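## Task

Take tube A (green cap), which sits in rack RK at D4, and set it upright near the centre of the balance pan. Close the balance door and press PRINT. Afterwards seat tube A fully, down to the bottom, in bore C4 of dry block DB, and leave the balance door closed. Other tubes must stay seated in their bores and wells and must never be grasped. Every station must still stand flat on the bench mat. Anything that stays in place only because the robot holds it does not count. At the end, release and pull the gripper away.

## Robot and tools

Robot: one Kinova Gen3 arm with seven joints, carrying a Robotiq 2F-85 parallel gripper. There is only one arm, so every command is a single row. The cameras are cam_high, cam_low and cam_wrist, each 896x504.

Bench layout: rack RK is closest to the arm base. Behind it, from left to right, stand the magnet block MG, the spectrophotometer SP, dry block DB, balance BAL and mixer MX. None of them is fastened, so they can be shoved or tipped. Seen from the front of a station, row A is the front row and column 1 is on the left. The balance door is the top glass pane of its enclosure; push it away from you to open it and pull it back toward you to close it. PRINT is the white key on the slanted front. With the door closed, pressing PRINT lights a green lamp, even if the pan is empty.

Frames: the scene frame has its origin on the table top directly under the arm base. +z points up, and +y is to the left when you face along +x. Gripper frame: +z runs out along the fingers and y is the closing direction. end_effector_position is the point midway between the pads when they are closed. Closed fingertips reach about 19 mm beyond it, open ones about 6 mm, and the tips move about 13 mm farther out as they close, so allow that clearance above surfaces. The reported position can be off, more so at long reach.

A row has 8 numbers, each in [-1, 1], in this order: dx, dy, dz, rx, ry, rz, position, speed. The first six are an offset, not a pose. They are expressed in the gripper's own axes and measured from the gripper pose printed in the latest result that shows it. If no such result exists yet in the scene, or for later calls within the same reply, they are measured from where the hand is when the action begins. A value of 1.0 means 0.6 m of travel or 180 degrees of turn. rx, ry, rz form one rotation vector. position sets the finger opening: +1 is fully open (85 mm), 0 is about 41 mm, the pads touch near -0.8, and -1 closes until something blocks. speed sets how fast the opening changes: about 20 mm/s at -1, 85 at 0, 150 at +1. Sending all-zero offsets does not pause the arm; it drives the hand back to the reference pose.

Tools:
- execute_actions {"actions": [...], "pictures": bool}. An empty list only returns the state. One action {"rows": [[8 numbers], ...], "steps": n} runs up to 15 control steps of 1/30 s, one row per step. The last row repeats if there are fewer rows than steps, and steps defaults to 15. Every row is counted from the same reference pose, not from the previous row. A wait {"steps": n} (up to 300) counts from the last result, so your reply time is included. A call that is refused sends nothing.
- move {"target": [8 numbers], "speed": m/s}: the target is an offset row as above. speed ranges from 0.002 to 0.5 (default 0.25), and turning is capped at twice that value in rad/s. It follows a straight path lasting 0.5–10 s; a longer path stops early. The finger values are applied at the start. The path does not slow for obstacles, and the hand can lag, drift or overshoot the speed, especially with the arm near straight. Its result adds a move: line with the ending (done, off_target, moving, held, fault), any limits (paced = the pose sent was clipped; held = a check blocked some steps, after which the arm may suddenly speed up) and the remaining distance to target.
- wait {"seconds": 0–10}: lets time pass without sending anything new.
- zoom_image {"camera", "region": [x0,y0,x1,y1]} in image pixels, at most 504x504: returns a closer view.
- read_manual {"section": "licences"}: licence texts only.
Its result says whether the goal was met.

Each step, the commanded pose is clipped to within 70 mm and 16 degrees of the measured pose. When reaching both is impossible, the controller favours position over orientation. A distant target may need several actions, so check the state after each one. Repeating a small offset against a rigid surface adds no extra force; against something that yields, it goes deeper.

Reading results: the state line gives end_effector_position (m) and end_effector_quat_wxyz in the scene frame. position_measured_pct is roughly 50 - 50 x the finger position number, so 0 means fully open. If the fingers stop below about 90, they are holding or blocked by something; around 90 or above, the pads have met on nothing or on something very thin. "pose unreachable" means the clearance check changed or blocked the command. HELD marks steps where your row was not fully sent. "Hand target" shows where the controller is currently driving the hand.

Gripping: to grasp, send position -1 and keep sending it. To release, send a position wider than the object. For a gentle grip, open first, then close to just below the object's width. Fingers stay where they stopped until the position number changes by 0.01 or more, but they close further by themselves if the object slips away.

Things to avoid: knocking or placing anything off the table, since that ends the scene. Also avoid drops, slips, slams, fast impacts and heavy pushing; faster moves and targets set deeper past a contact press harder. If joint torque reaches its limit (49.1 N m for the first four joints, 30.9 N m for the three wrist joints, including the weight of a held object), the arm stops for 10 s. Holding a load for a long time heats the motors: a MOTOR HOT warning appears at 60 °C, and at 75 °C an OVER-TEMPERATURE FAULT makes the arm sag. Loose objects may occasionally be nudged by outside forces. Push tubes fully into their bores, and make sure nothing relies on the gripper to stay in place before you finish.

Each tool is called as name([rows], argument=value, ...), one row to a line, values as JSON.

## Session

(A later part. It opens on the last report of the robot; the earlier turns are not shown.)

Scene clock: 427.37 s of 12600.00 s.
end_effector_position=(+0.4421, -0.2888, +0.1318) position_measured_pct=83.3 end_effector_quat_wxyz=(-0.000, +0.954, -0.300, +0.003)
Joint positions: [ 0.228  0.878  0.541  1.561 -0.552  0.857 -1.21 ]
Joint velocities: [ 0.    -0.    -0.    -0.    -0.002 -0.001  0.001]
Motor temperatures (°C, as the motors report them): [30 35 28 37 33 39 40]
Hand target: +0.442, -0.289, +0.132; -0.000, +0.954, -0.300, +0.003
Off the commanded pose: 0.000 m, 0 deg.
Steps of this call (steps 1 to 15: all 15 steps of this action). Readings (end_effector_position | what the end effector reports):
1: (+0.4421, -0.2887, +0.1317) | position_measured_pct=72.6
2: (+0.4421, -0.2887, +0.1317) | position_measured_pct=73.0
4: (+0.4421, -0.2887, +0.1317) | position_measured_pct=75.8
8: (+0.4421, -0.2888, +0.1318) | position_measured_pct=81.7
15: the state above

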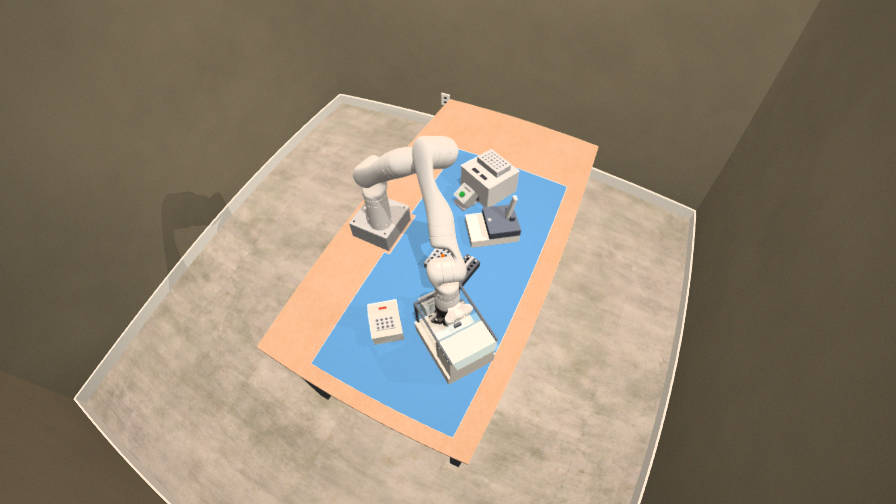

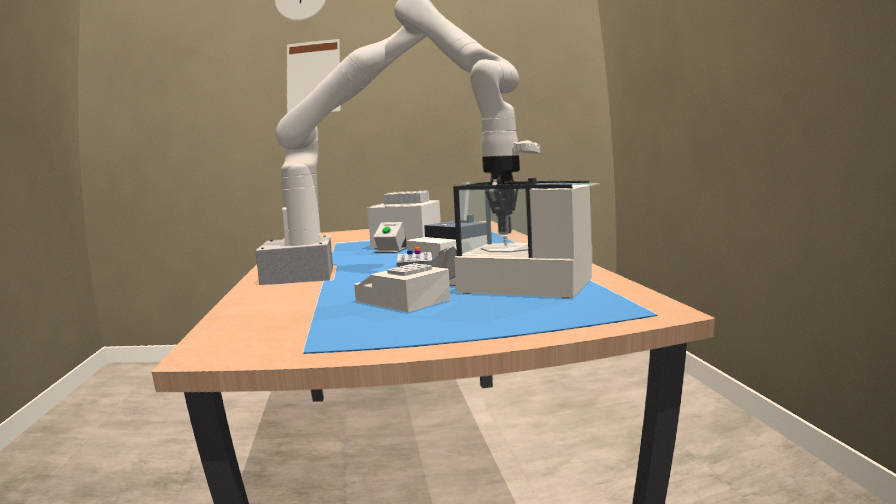

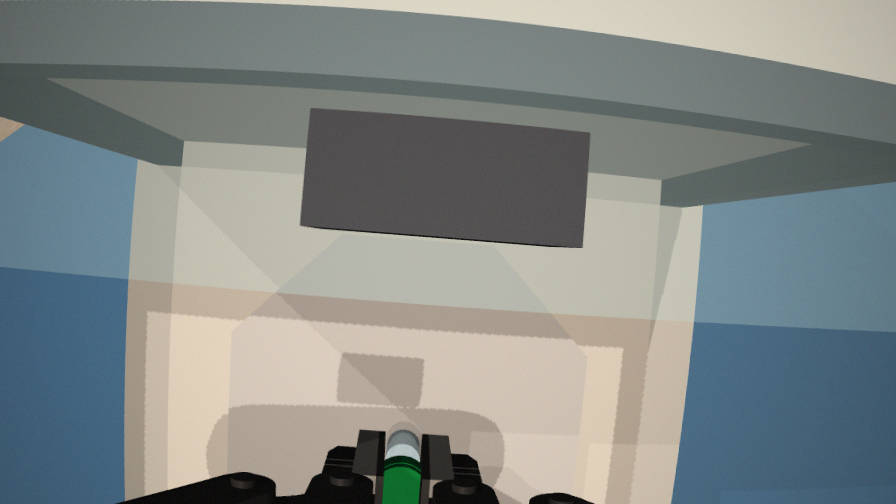

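move(target=[0, 0, -0.32, 0, 0, 0, -1, 0], speed=0.07)

move(target=[-0.376, 0.223, 0, 0, 0, 0, -1, 0], speed=0.12)

Scene clock: 447.07 s of 12600.00 s.
end_effector_position=(+0.4409, -0.2880, +0.3236) position_measured_pct=83.3 end_effector_quat_wxyz=(-0.000, +0.954, -0.300, +0.003)
Joint positions: [ 0.172  0.641  0.671  1.326 -0.397  1.306 -1.339]
Joint velocities: [ 0.    -0.001  0.001 -0.001 -0.001  0.006 -0.002]
Motor temperatures (°C, as the motors report them): [30 36 28 36 33 38 40]
Hand target: +0.441, -0.288, +0.324; -0.000, +0.954, -0.300, +0.003
Off the commanded pose: 0.001 m, 0 deg.
move: done

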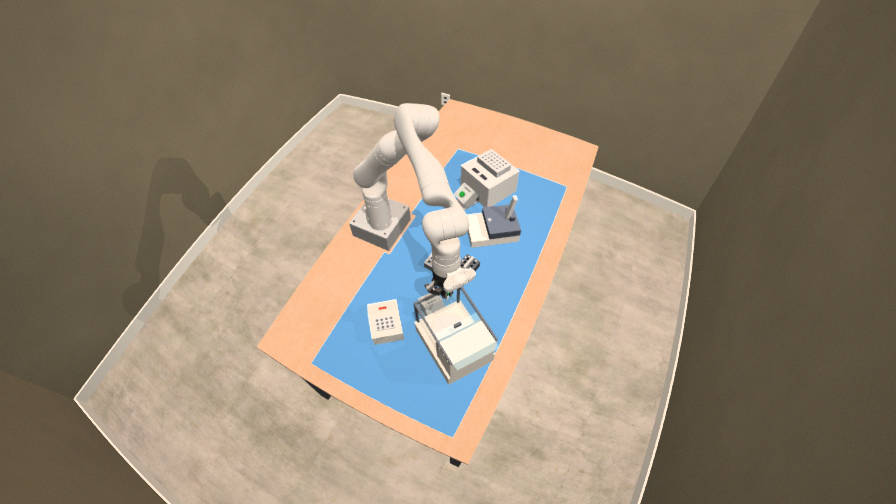

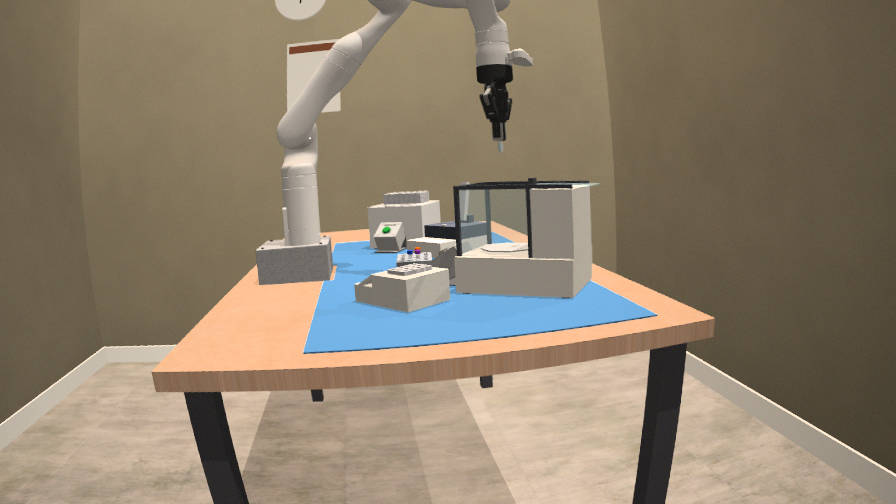

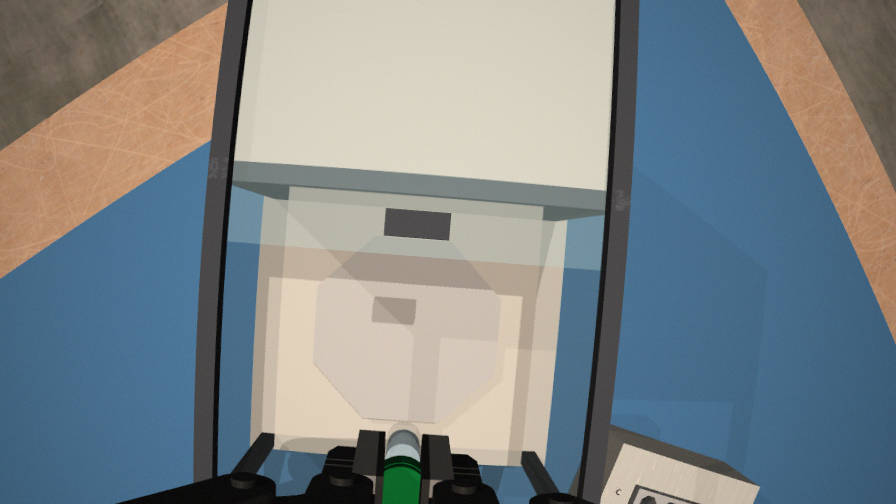

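Scene clock: 449.67 s of 12600.00 s.
end_effector_position=(+0.1796, -0.2694, +0.3214) position_measured_pct=83.3 end_effector_quat_wxyz=(-0.001, +0.954, -0.299, +0.003)
Joint positions: [ 0.196  0.155  0.827  1.997 -0.135  1.042 -1.101]
Joint velocities: [ 0.    -0.009  0.002  0.003  0.003 -0.001  0.   ]
Motor temperatures (°C, as the motors report them): [30 36 28 36 33 38 40]
Hand target: +0.179, -0.269, +0.322; -0.001, +0.954, -0.299, +0.003
Off the commanded pose: 0.001 m, 0 deg.
move: done

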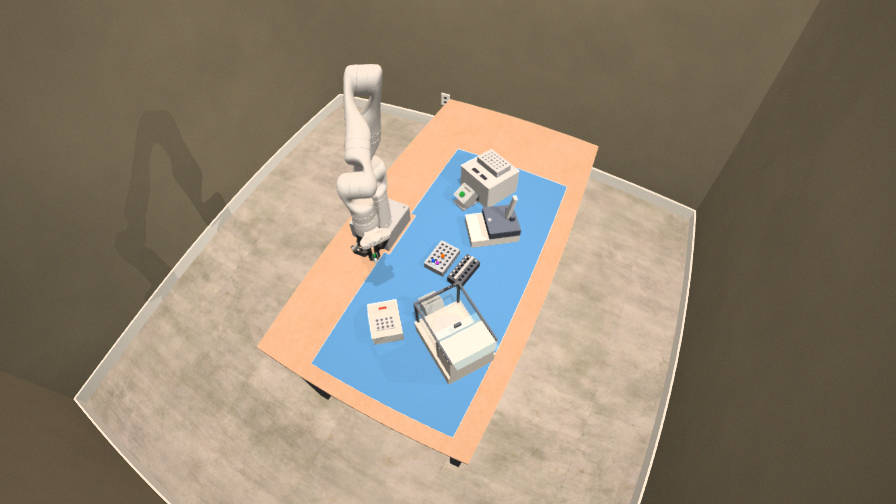

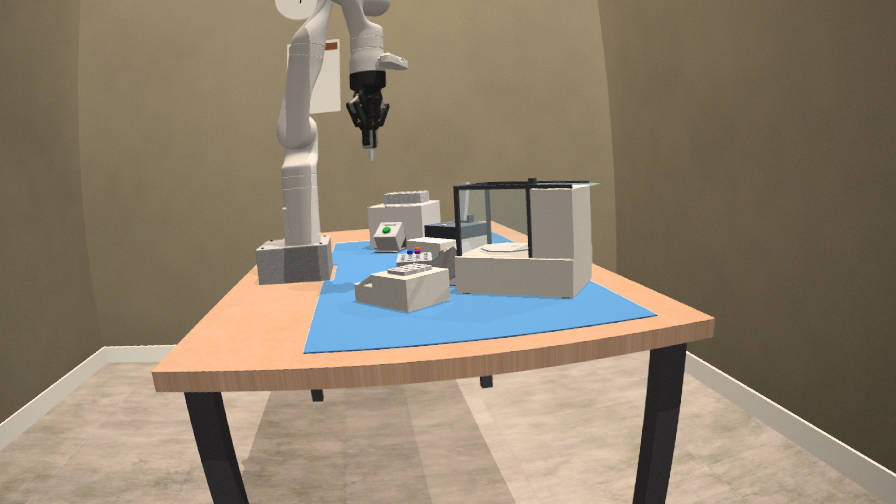

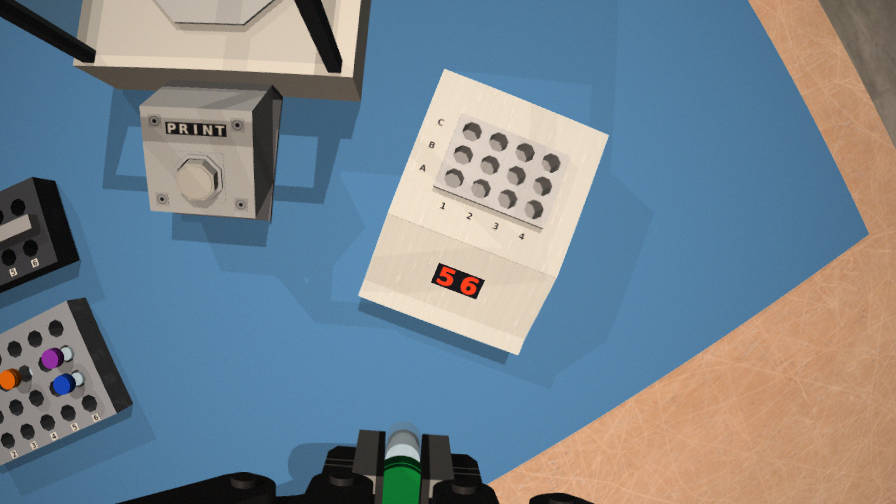

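move(target=[0.125, 0.138, 0.2, 0, 0, 0, -1, 0], speed=0.1)

Scene clock: 454.87 s of 12600.00 s.
end_effector_position=(+0.1954, -0.3806, +0.2024) position_measured_pct=83.3 end_effector_quat_wxyz=(-0.000, +0.954, -0.299, +0.003)
Joint positions: [ 0.6    0.604  0.664  1.872 -0.496  0.834 -0.666]
Joint velocities: [ 0.005  0.005  0.    -0.001 -0.001  0.002  0.001]
Motor temperatures (°C, as the motors report them): [30 36 27 36 33 38 40]
Hand target: +0.195, -0.381, +0.202; -0.000, +0.954, -0.300, +0.003
Off the commanded pose: 0.001 m, 0 deg.
move: done

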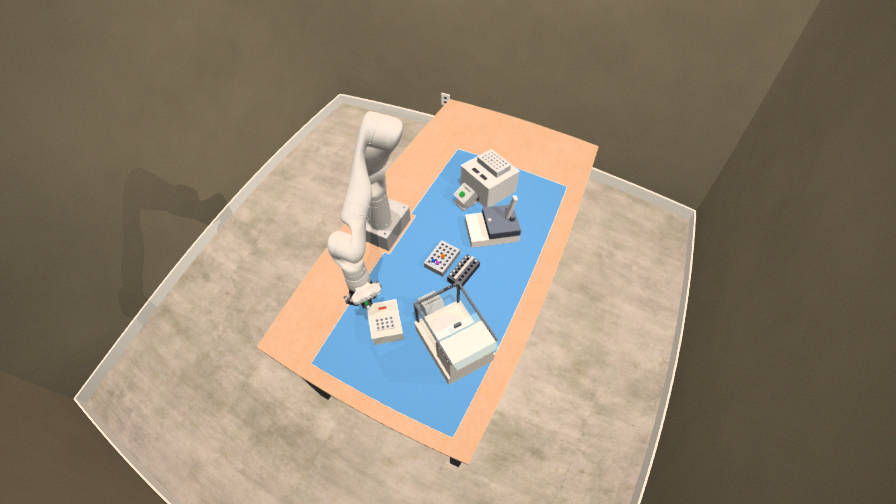

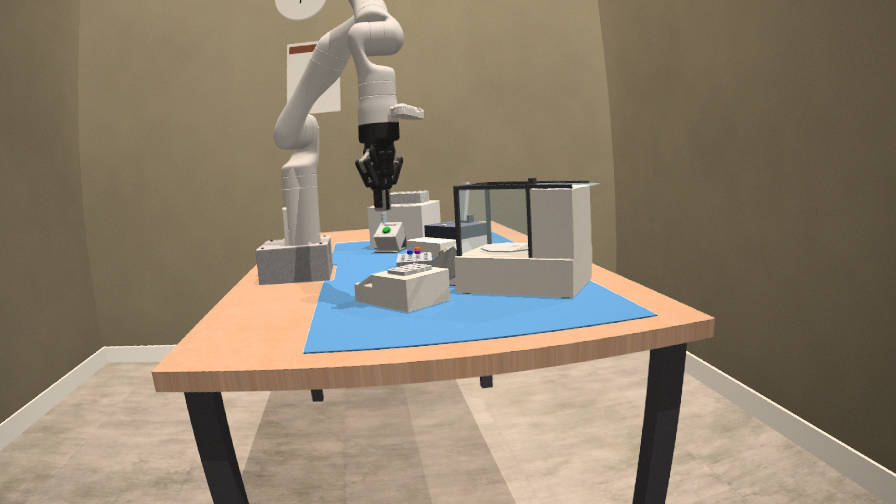

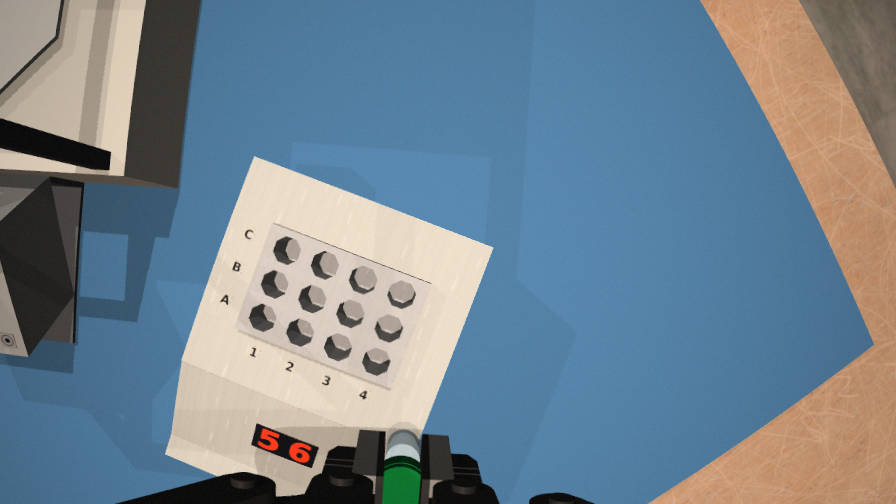

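move(target=[0.046, -0.005, 0.1, 0, 0, 0, -1, 0], speed=0.05)

zoom_image(camera="cam_wrist", region=[200, 220, 650, 504])

Scene clock: 462.70 s of 12600.00 s.
end_effector_position=(+0.2202, -0.3941, +0.1429) position_measured_pct=83.3 end_effector_quat_wxyz=(-0.000, +0.954, -0.299, +0.003)
Joint positions: [ 0.64   0.745  0.577  1.841 -0.592  0.731 -0.637]
Joint velocities: [ 0.002  0.005 -0.001 -0.003 -0.    -0.001  0.001]
Motor temperatures (°C, as the motors report them): [30 36 27 36 33 38 40]
Hand target: +0.220, -0.394, +0.143; -0.000, +0.954, -0.300, +0.003
Off the commanded pose: 0.000 m, 0 deg.
move: done

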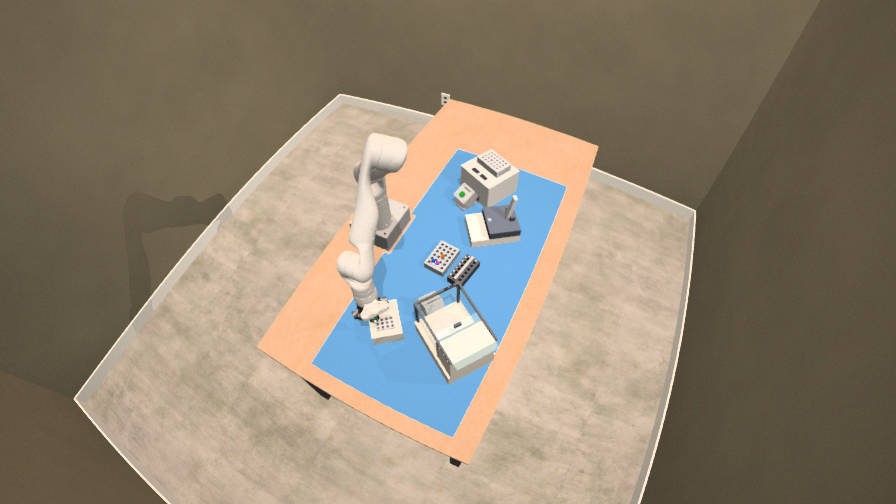

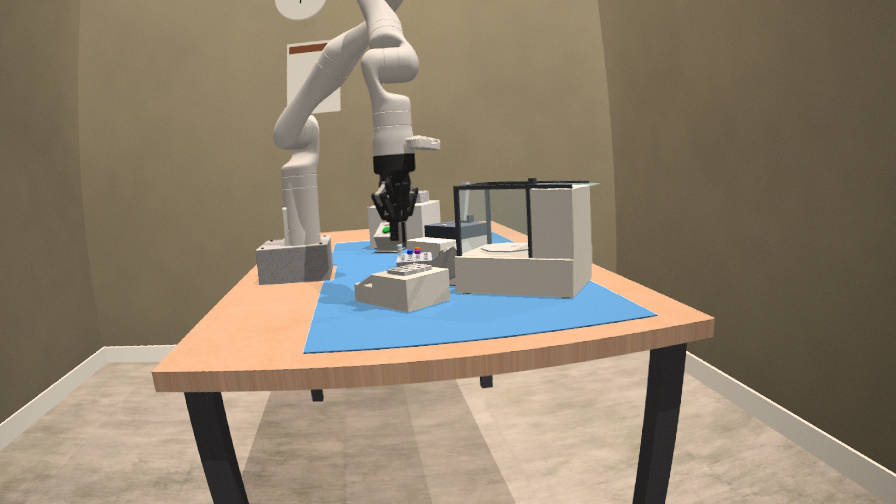

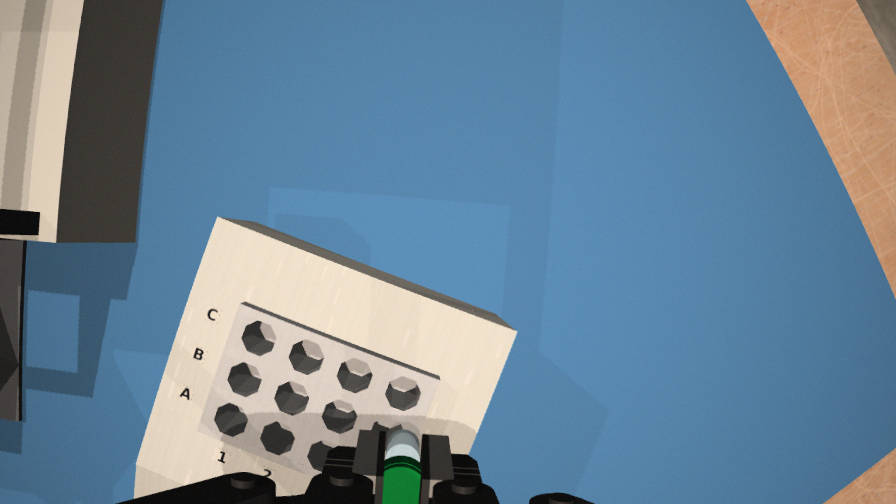

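Region (200, 220, 650, 504) of cam_wrist's 896x504 image, scaled by 1.120; it fills the top 318 rows of this view, and the rest is white.

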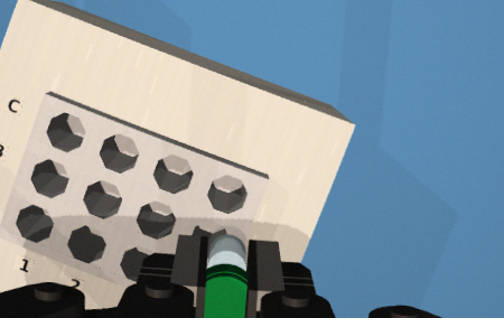

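move(target=[0.008, 0, 0.035, 0, 0, 0, -1, 0], speed=0.01)

Scene clock: 469.93 s of 12600.00 s.
end_effector_position=(+0.2243, -0.3969, +0.1221) position_measured_pct=83.3 end_effector_quat_wxyz=(-0.000, +0.954, -0.299, +0.003)
Joint positions: [ 0.658  0.788  0.546  1.836 -0.621  0.691 -0.621]
Joint velocities: [ 0.001  0.002 -0.003 -0.002 -0.    -0.002  0.001]
Motor temperatures (°C, as the motors report them): [30 36 27 36 33 38 40]
Hand target: +0.224, -0.397, +0.122; -0.000, +0.954, -0.299, +0.003
Off the commanded pose: 0.000 m, 0 deg.
move: done

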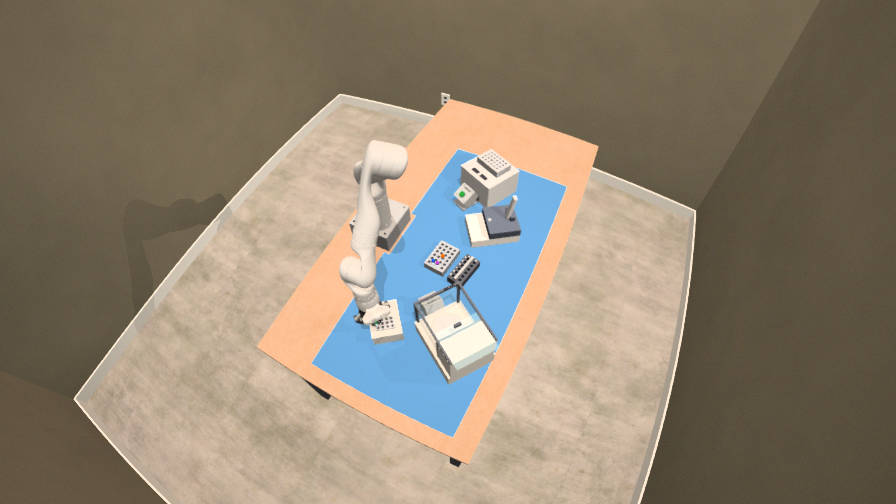

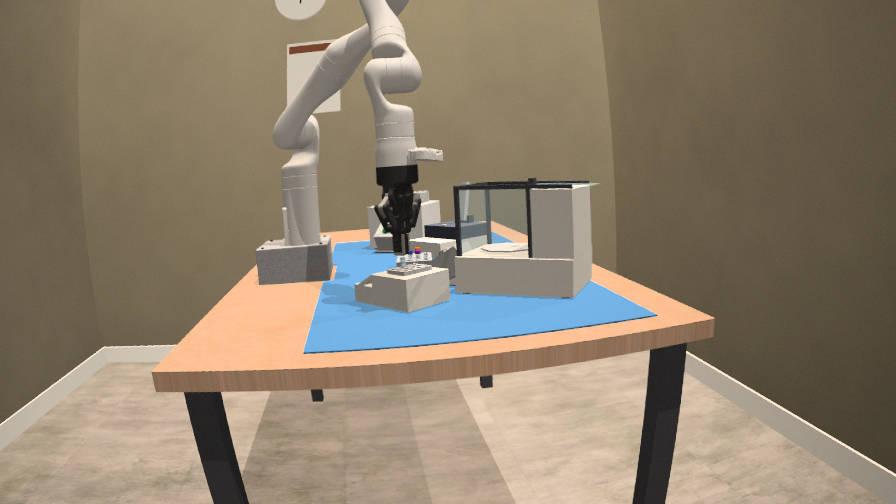

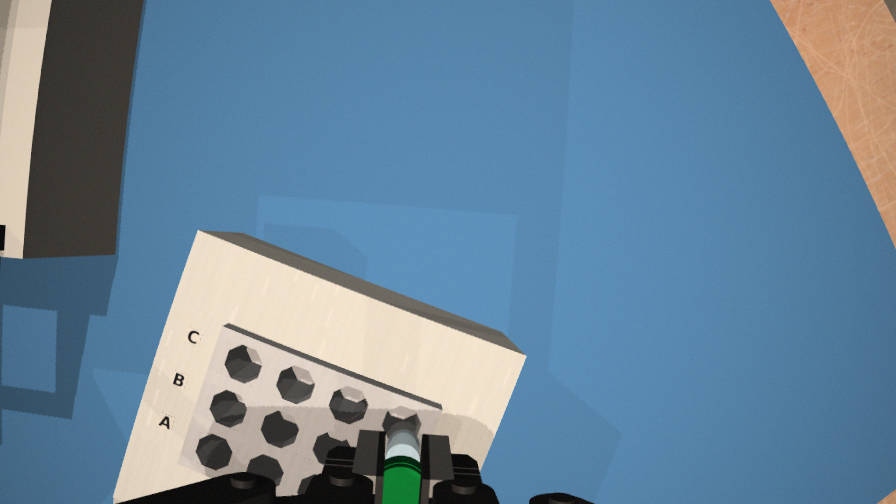

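Looks aligned. Descend slowly.

move(target=[0, 0, 0.02, 0, 0, 0, -1, 0], speed=0.004)

Scene clock: 477.70 s of 12600.00 s.
end_effector_position=(+0.2252, -0.3982, +0.1172) position_measured_pct=83.3 end_effector_quat_wxyz=(+0.001, +0.954, -0.300, +0.008)
Joint positions: [ 0.669  0.794  0.533  1.841 -0.636  0.671 -0.607]
Joint velocities: [ 0.    -0.    -0.001  0.    -0.001 -0.001  0.001]
Motor temperatures (°C, as the motors report them): [30 35 27 36 33 38 40]
Hand target: +0.224, -0.397, +0.110; -0.000, +0.954, -0.299, +0.003
Off the commanded pose: 0.007 m, 1 deg.
move: off_target

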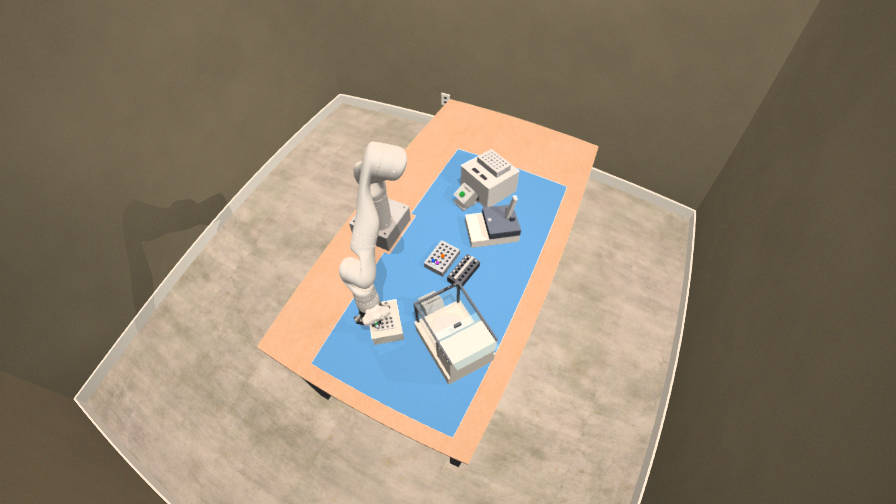

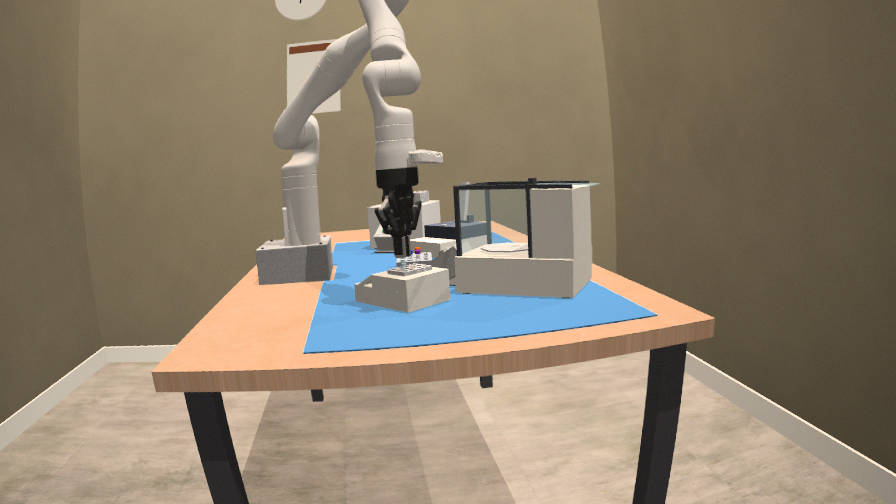

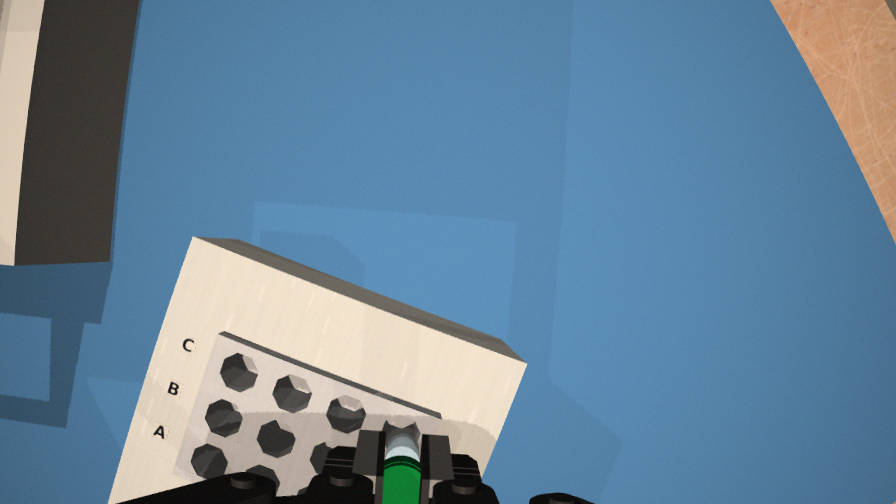

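zoom_image(camera="cam_wrist", region=[180, 330, 520, 504])

Region (180, 330, 520, 504) of cam_wrist's 896x504 image, scaled by 1.482; it fills the top 258 rows of this view, and the rest is white.

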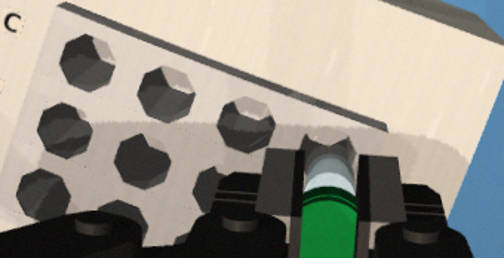

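move(target=[0.005, 0, 0.004, 0, 0, 0, -1, 0], speed=0.002)

Scene clock: 486.97 s of 12600.00 s.
end_effector_position=(+0.2270, -0.4000, +0.1177) position_measured_pct=83.3 end_effector_quat_wxyz=(+0.001, +0.954, -0.301, +0.009)
Joint positions: [ 0.67   0.796  0.532  1.834 -0.636  0.676 -0.61 ]
Joint velocities: [ 0.    -0.    -0.001 -0.001 -0.    -0.001  0.   ]
Motor temperatures (°C, as the motors report them): [30 35 27 36 33 38 40]
Hand target: +0.228, -0.400, +0.115; +0.001, +0.954, -0.300, +0.008
Off the commanded pose: 0.003 m, 0 deg.
move: done

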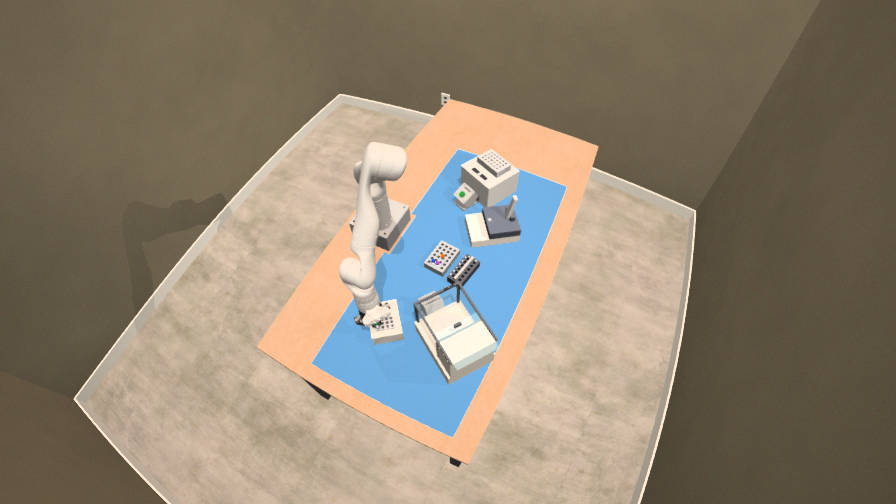

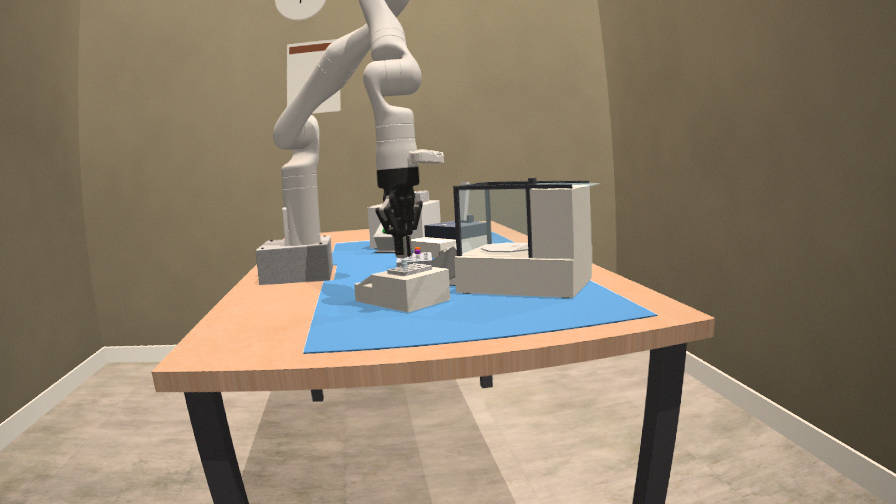

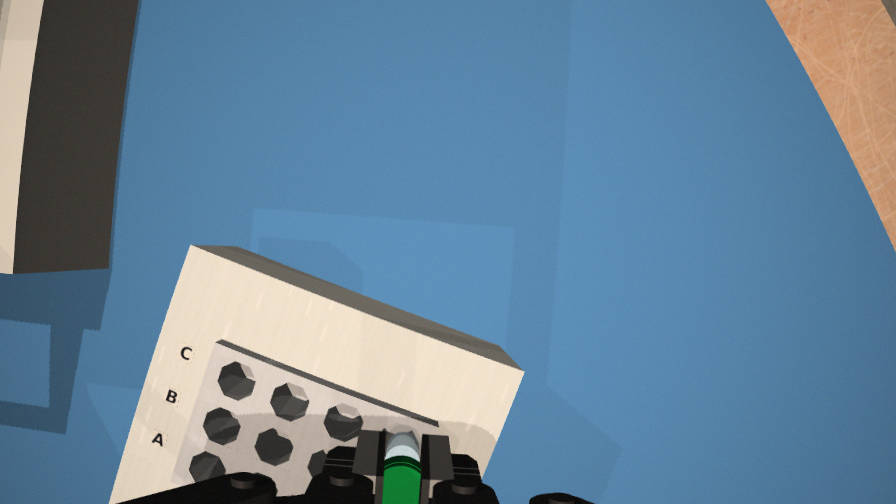

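move(target=[-0.001, -0.005, 0.004, 0, 0, 0, -1, 0], speed=0.002)

Scene clock: 495.43 s of 12600.00 s.
end_effector_position=(+0.2276, -0.4002, +0.1181) position_measured_pct=83.3 end_effector_quat_wxyz=(+0.003, +0.953, -0.302, +0.011)
Joint positions: [ 0.668  0.792  0.53   1.84  -0.638  0.665 -0.612]
Joint velocities: [ 0.001 -0.001 -0.001 -0.     0.003  0.    -0.001]
Motor temperatures (°C, as the motors report them): [30 35 27 36 33 38 40]
Hand target: +0.228, -0.397, +0.115; +0.001, +0.954, -0.301, +0.009
Off the commanded pose: 0.004 m, 0 deg.
move: off_target

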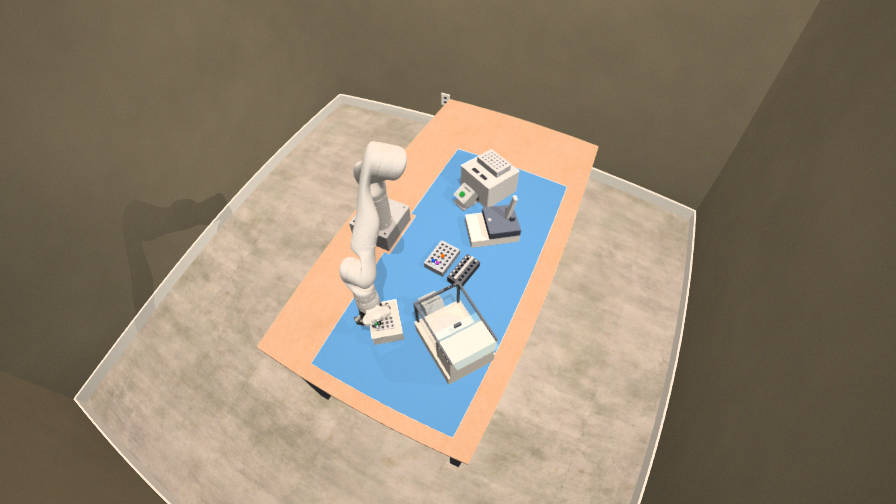

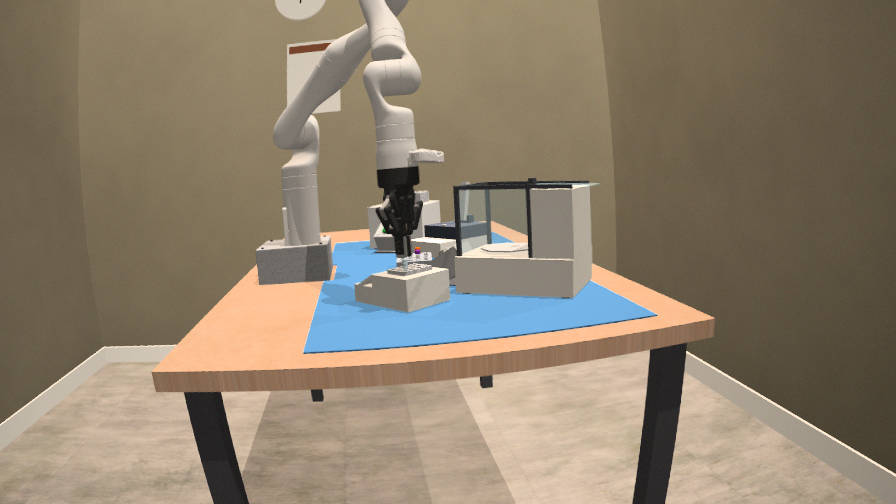

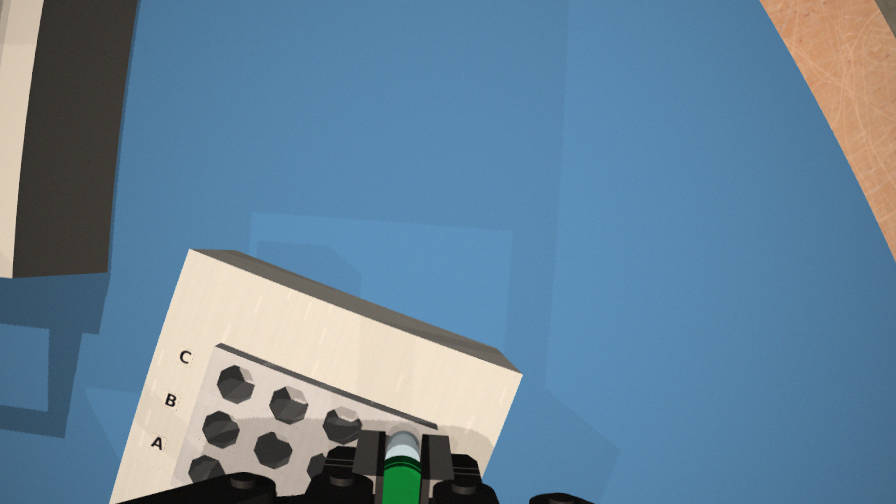

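move(target=[0, -0.003, -0.008, 0.0, -0.0054, -0.002, -1, 0], speed=0.004)

zoom_image(camera="cam_wrist", region=[180, 330, 520, 504])

Scene clock: 513.20 s of 12600.00 s.
end_effector_position=(+0.2285, -0.3987, +0.1229) position_measured_pct=83.3 end_effector_quat_wxyz=(+0.001, +0.954, -0.299, +0.003)
Joint positions: [ 0.651  0.792  0.548  1.824 -0.617  0.698 -0.633]
Joint velocities: [-0.001 -0.     0.001  0.001 -0.001  0.    -0.001]
Motor temperatures (°C, as the motors report them): [30 35 27 35 33 37 40]
Hand target: +0.229, -0.399, +0.123; +0.001, +0.954, -0.299, +0.003
Off the commanded pose: 0.000 m, 0 deg.
move: done

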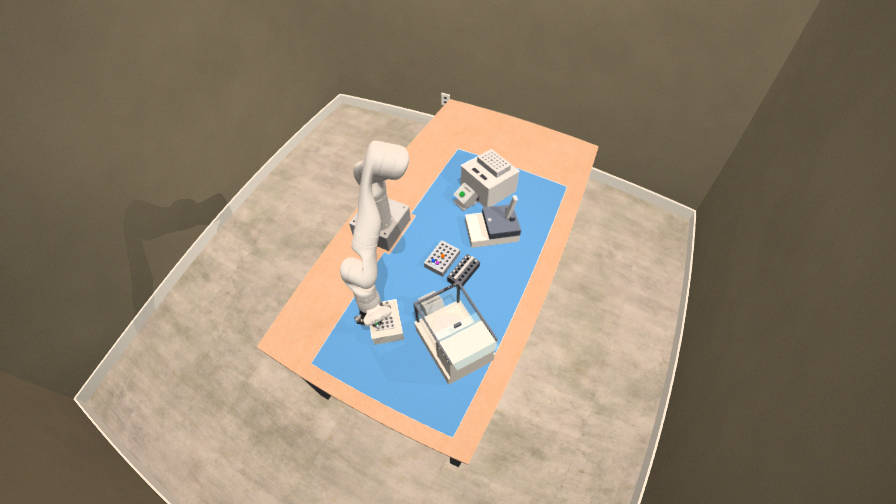

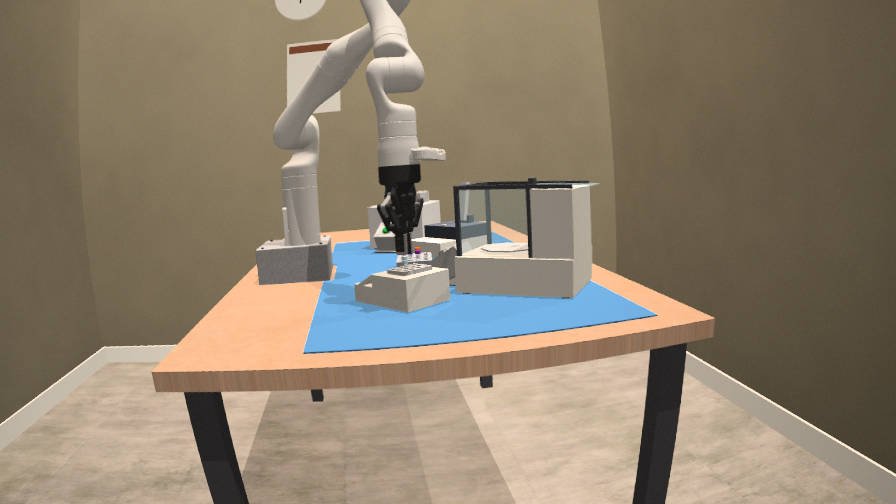

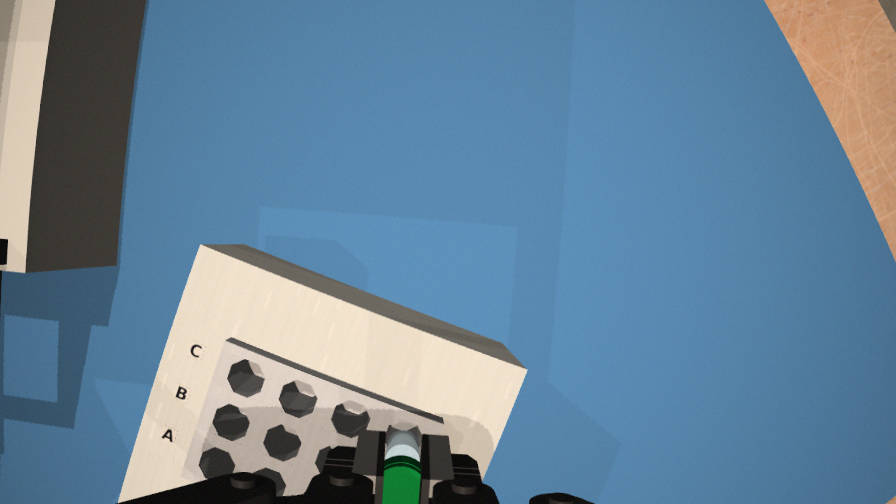

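Region (180, 330, 520, 504) of cam_wrist's 896x504 image, scaled by 1.482; it fills the top 258 rows of this view, and the rest is white.

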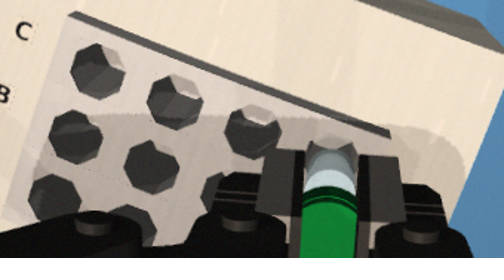

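move(target=[0, 0, 0.014, 0, 0, 0, -1, 0], speed=0.003)

Scene clock: 519.03 s of 12600.00 s.
end_effector_position=(+0.2281, -0.3983, +0.1146) position_measured_pct=83.3 end_effector_quat_wxyz=(+0.001, +0.954, -0.299, +0.003)
Joint positions: [ 0.659  0.806  0.535  1.828 -0.628  0.679 -0.623]
Joint velocities: [ 0.     0.005 -0.001 -0.001  0.001 -0.001 -0.   ]
Motor temperatures (°C, as the motors report them): [30 35 27 35 33 37 40]
Hand target: +0.229, -0.399, +0.115; +0.001, +0.954, -0.299, +0.003
Off the commanded pose: 0.001 m, 0 deg.
move: done

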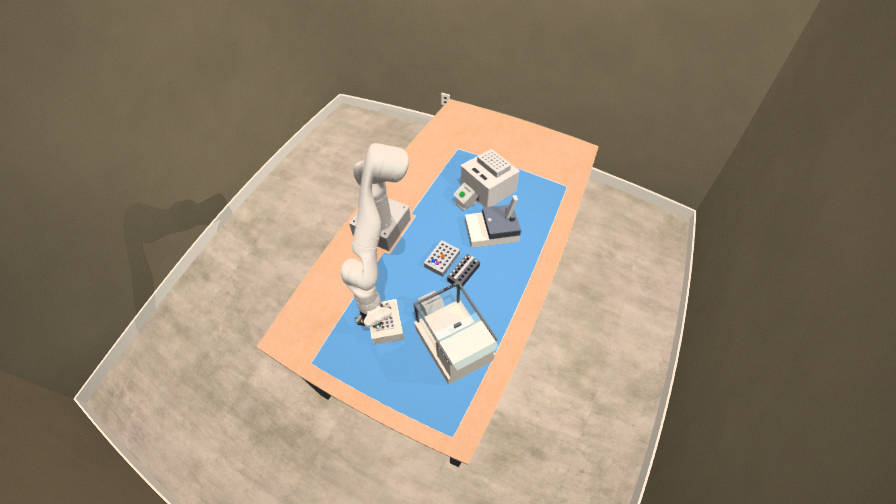

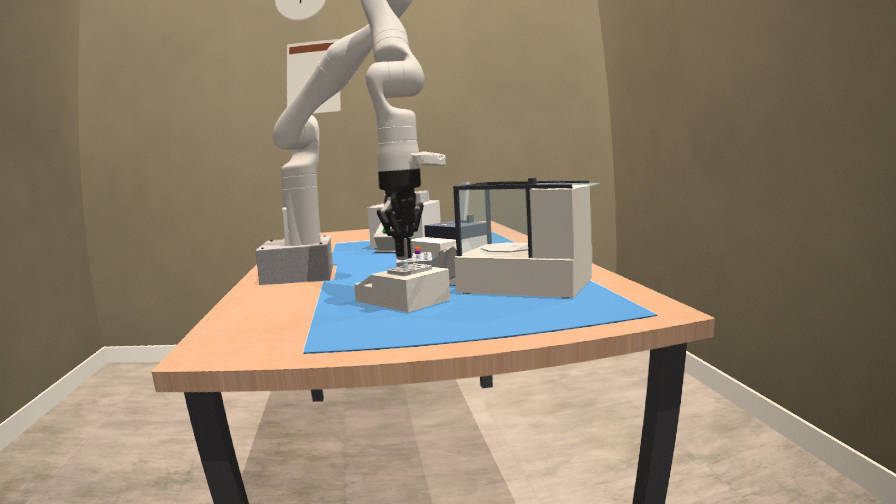

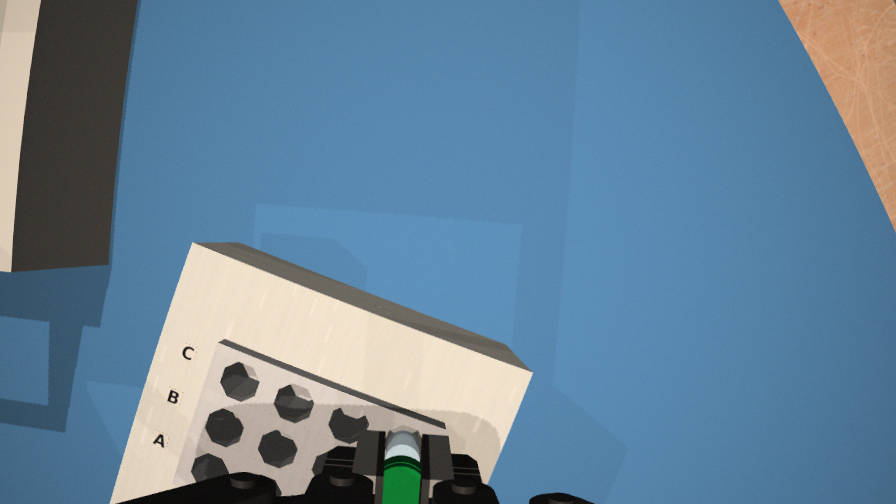

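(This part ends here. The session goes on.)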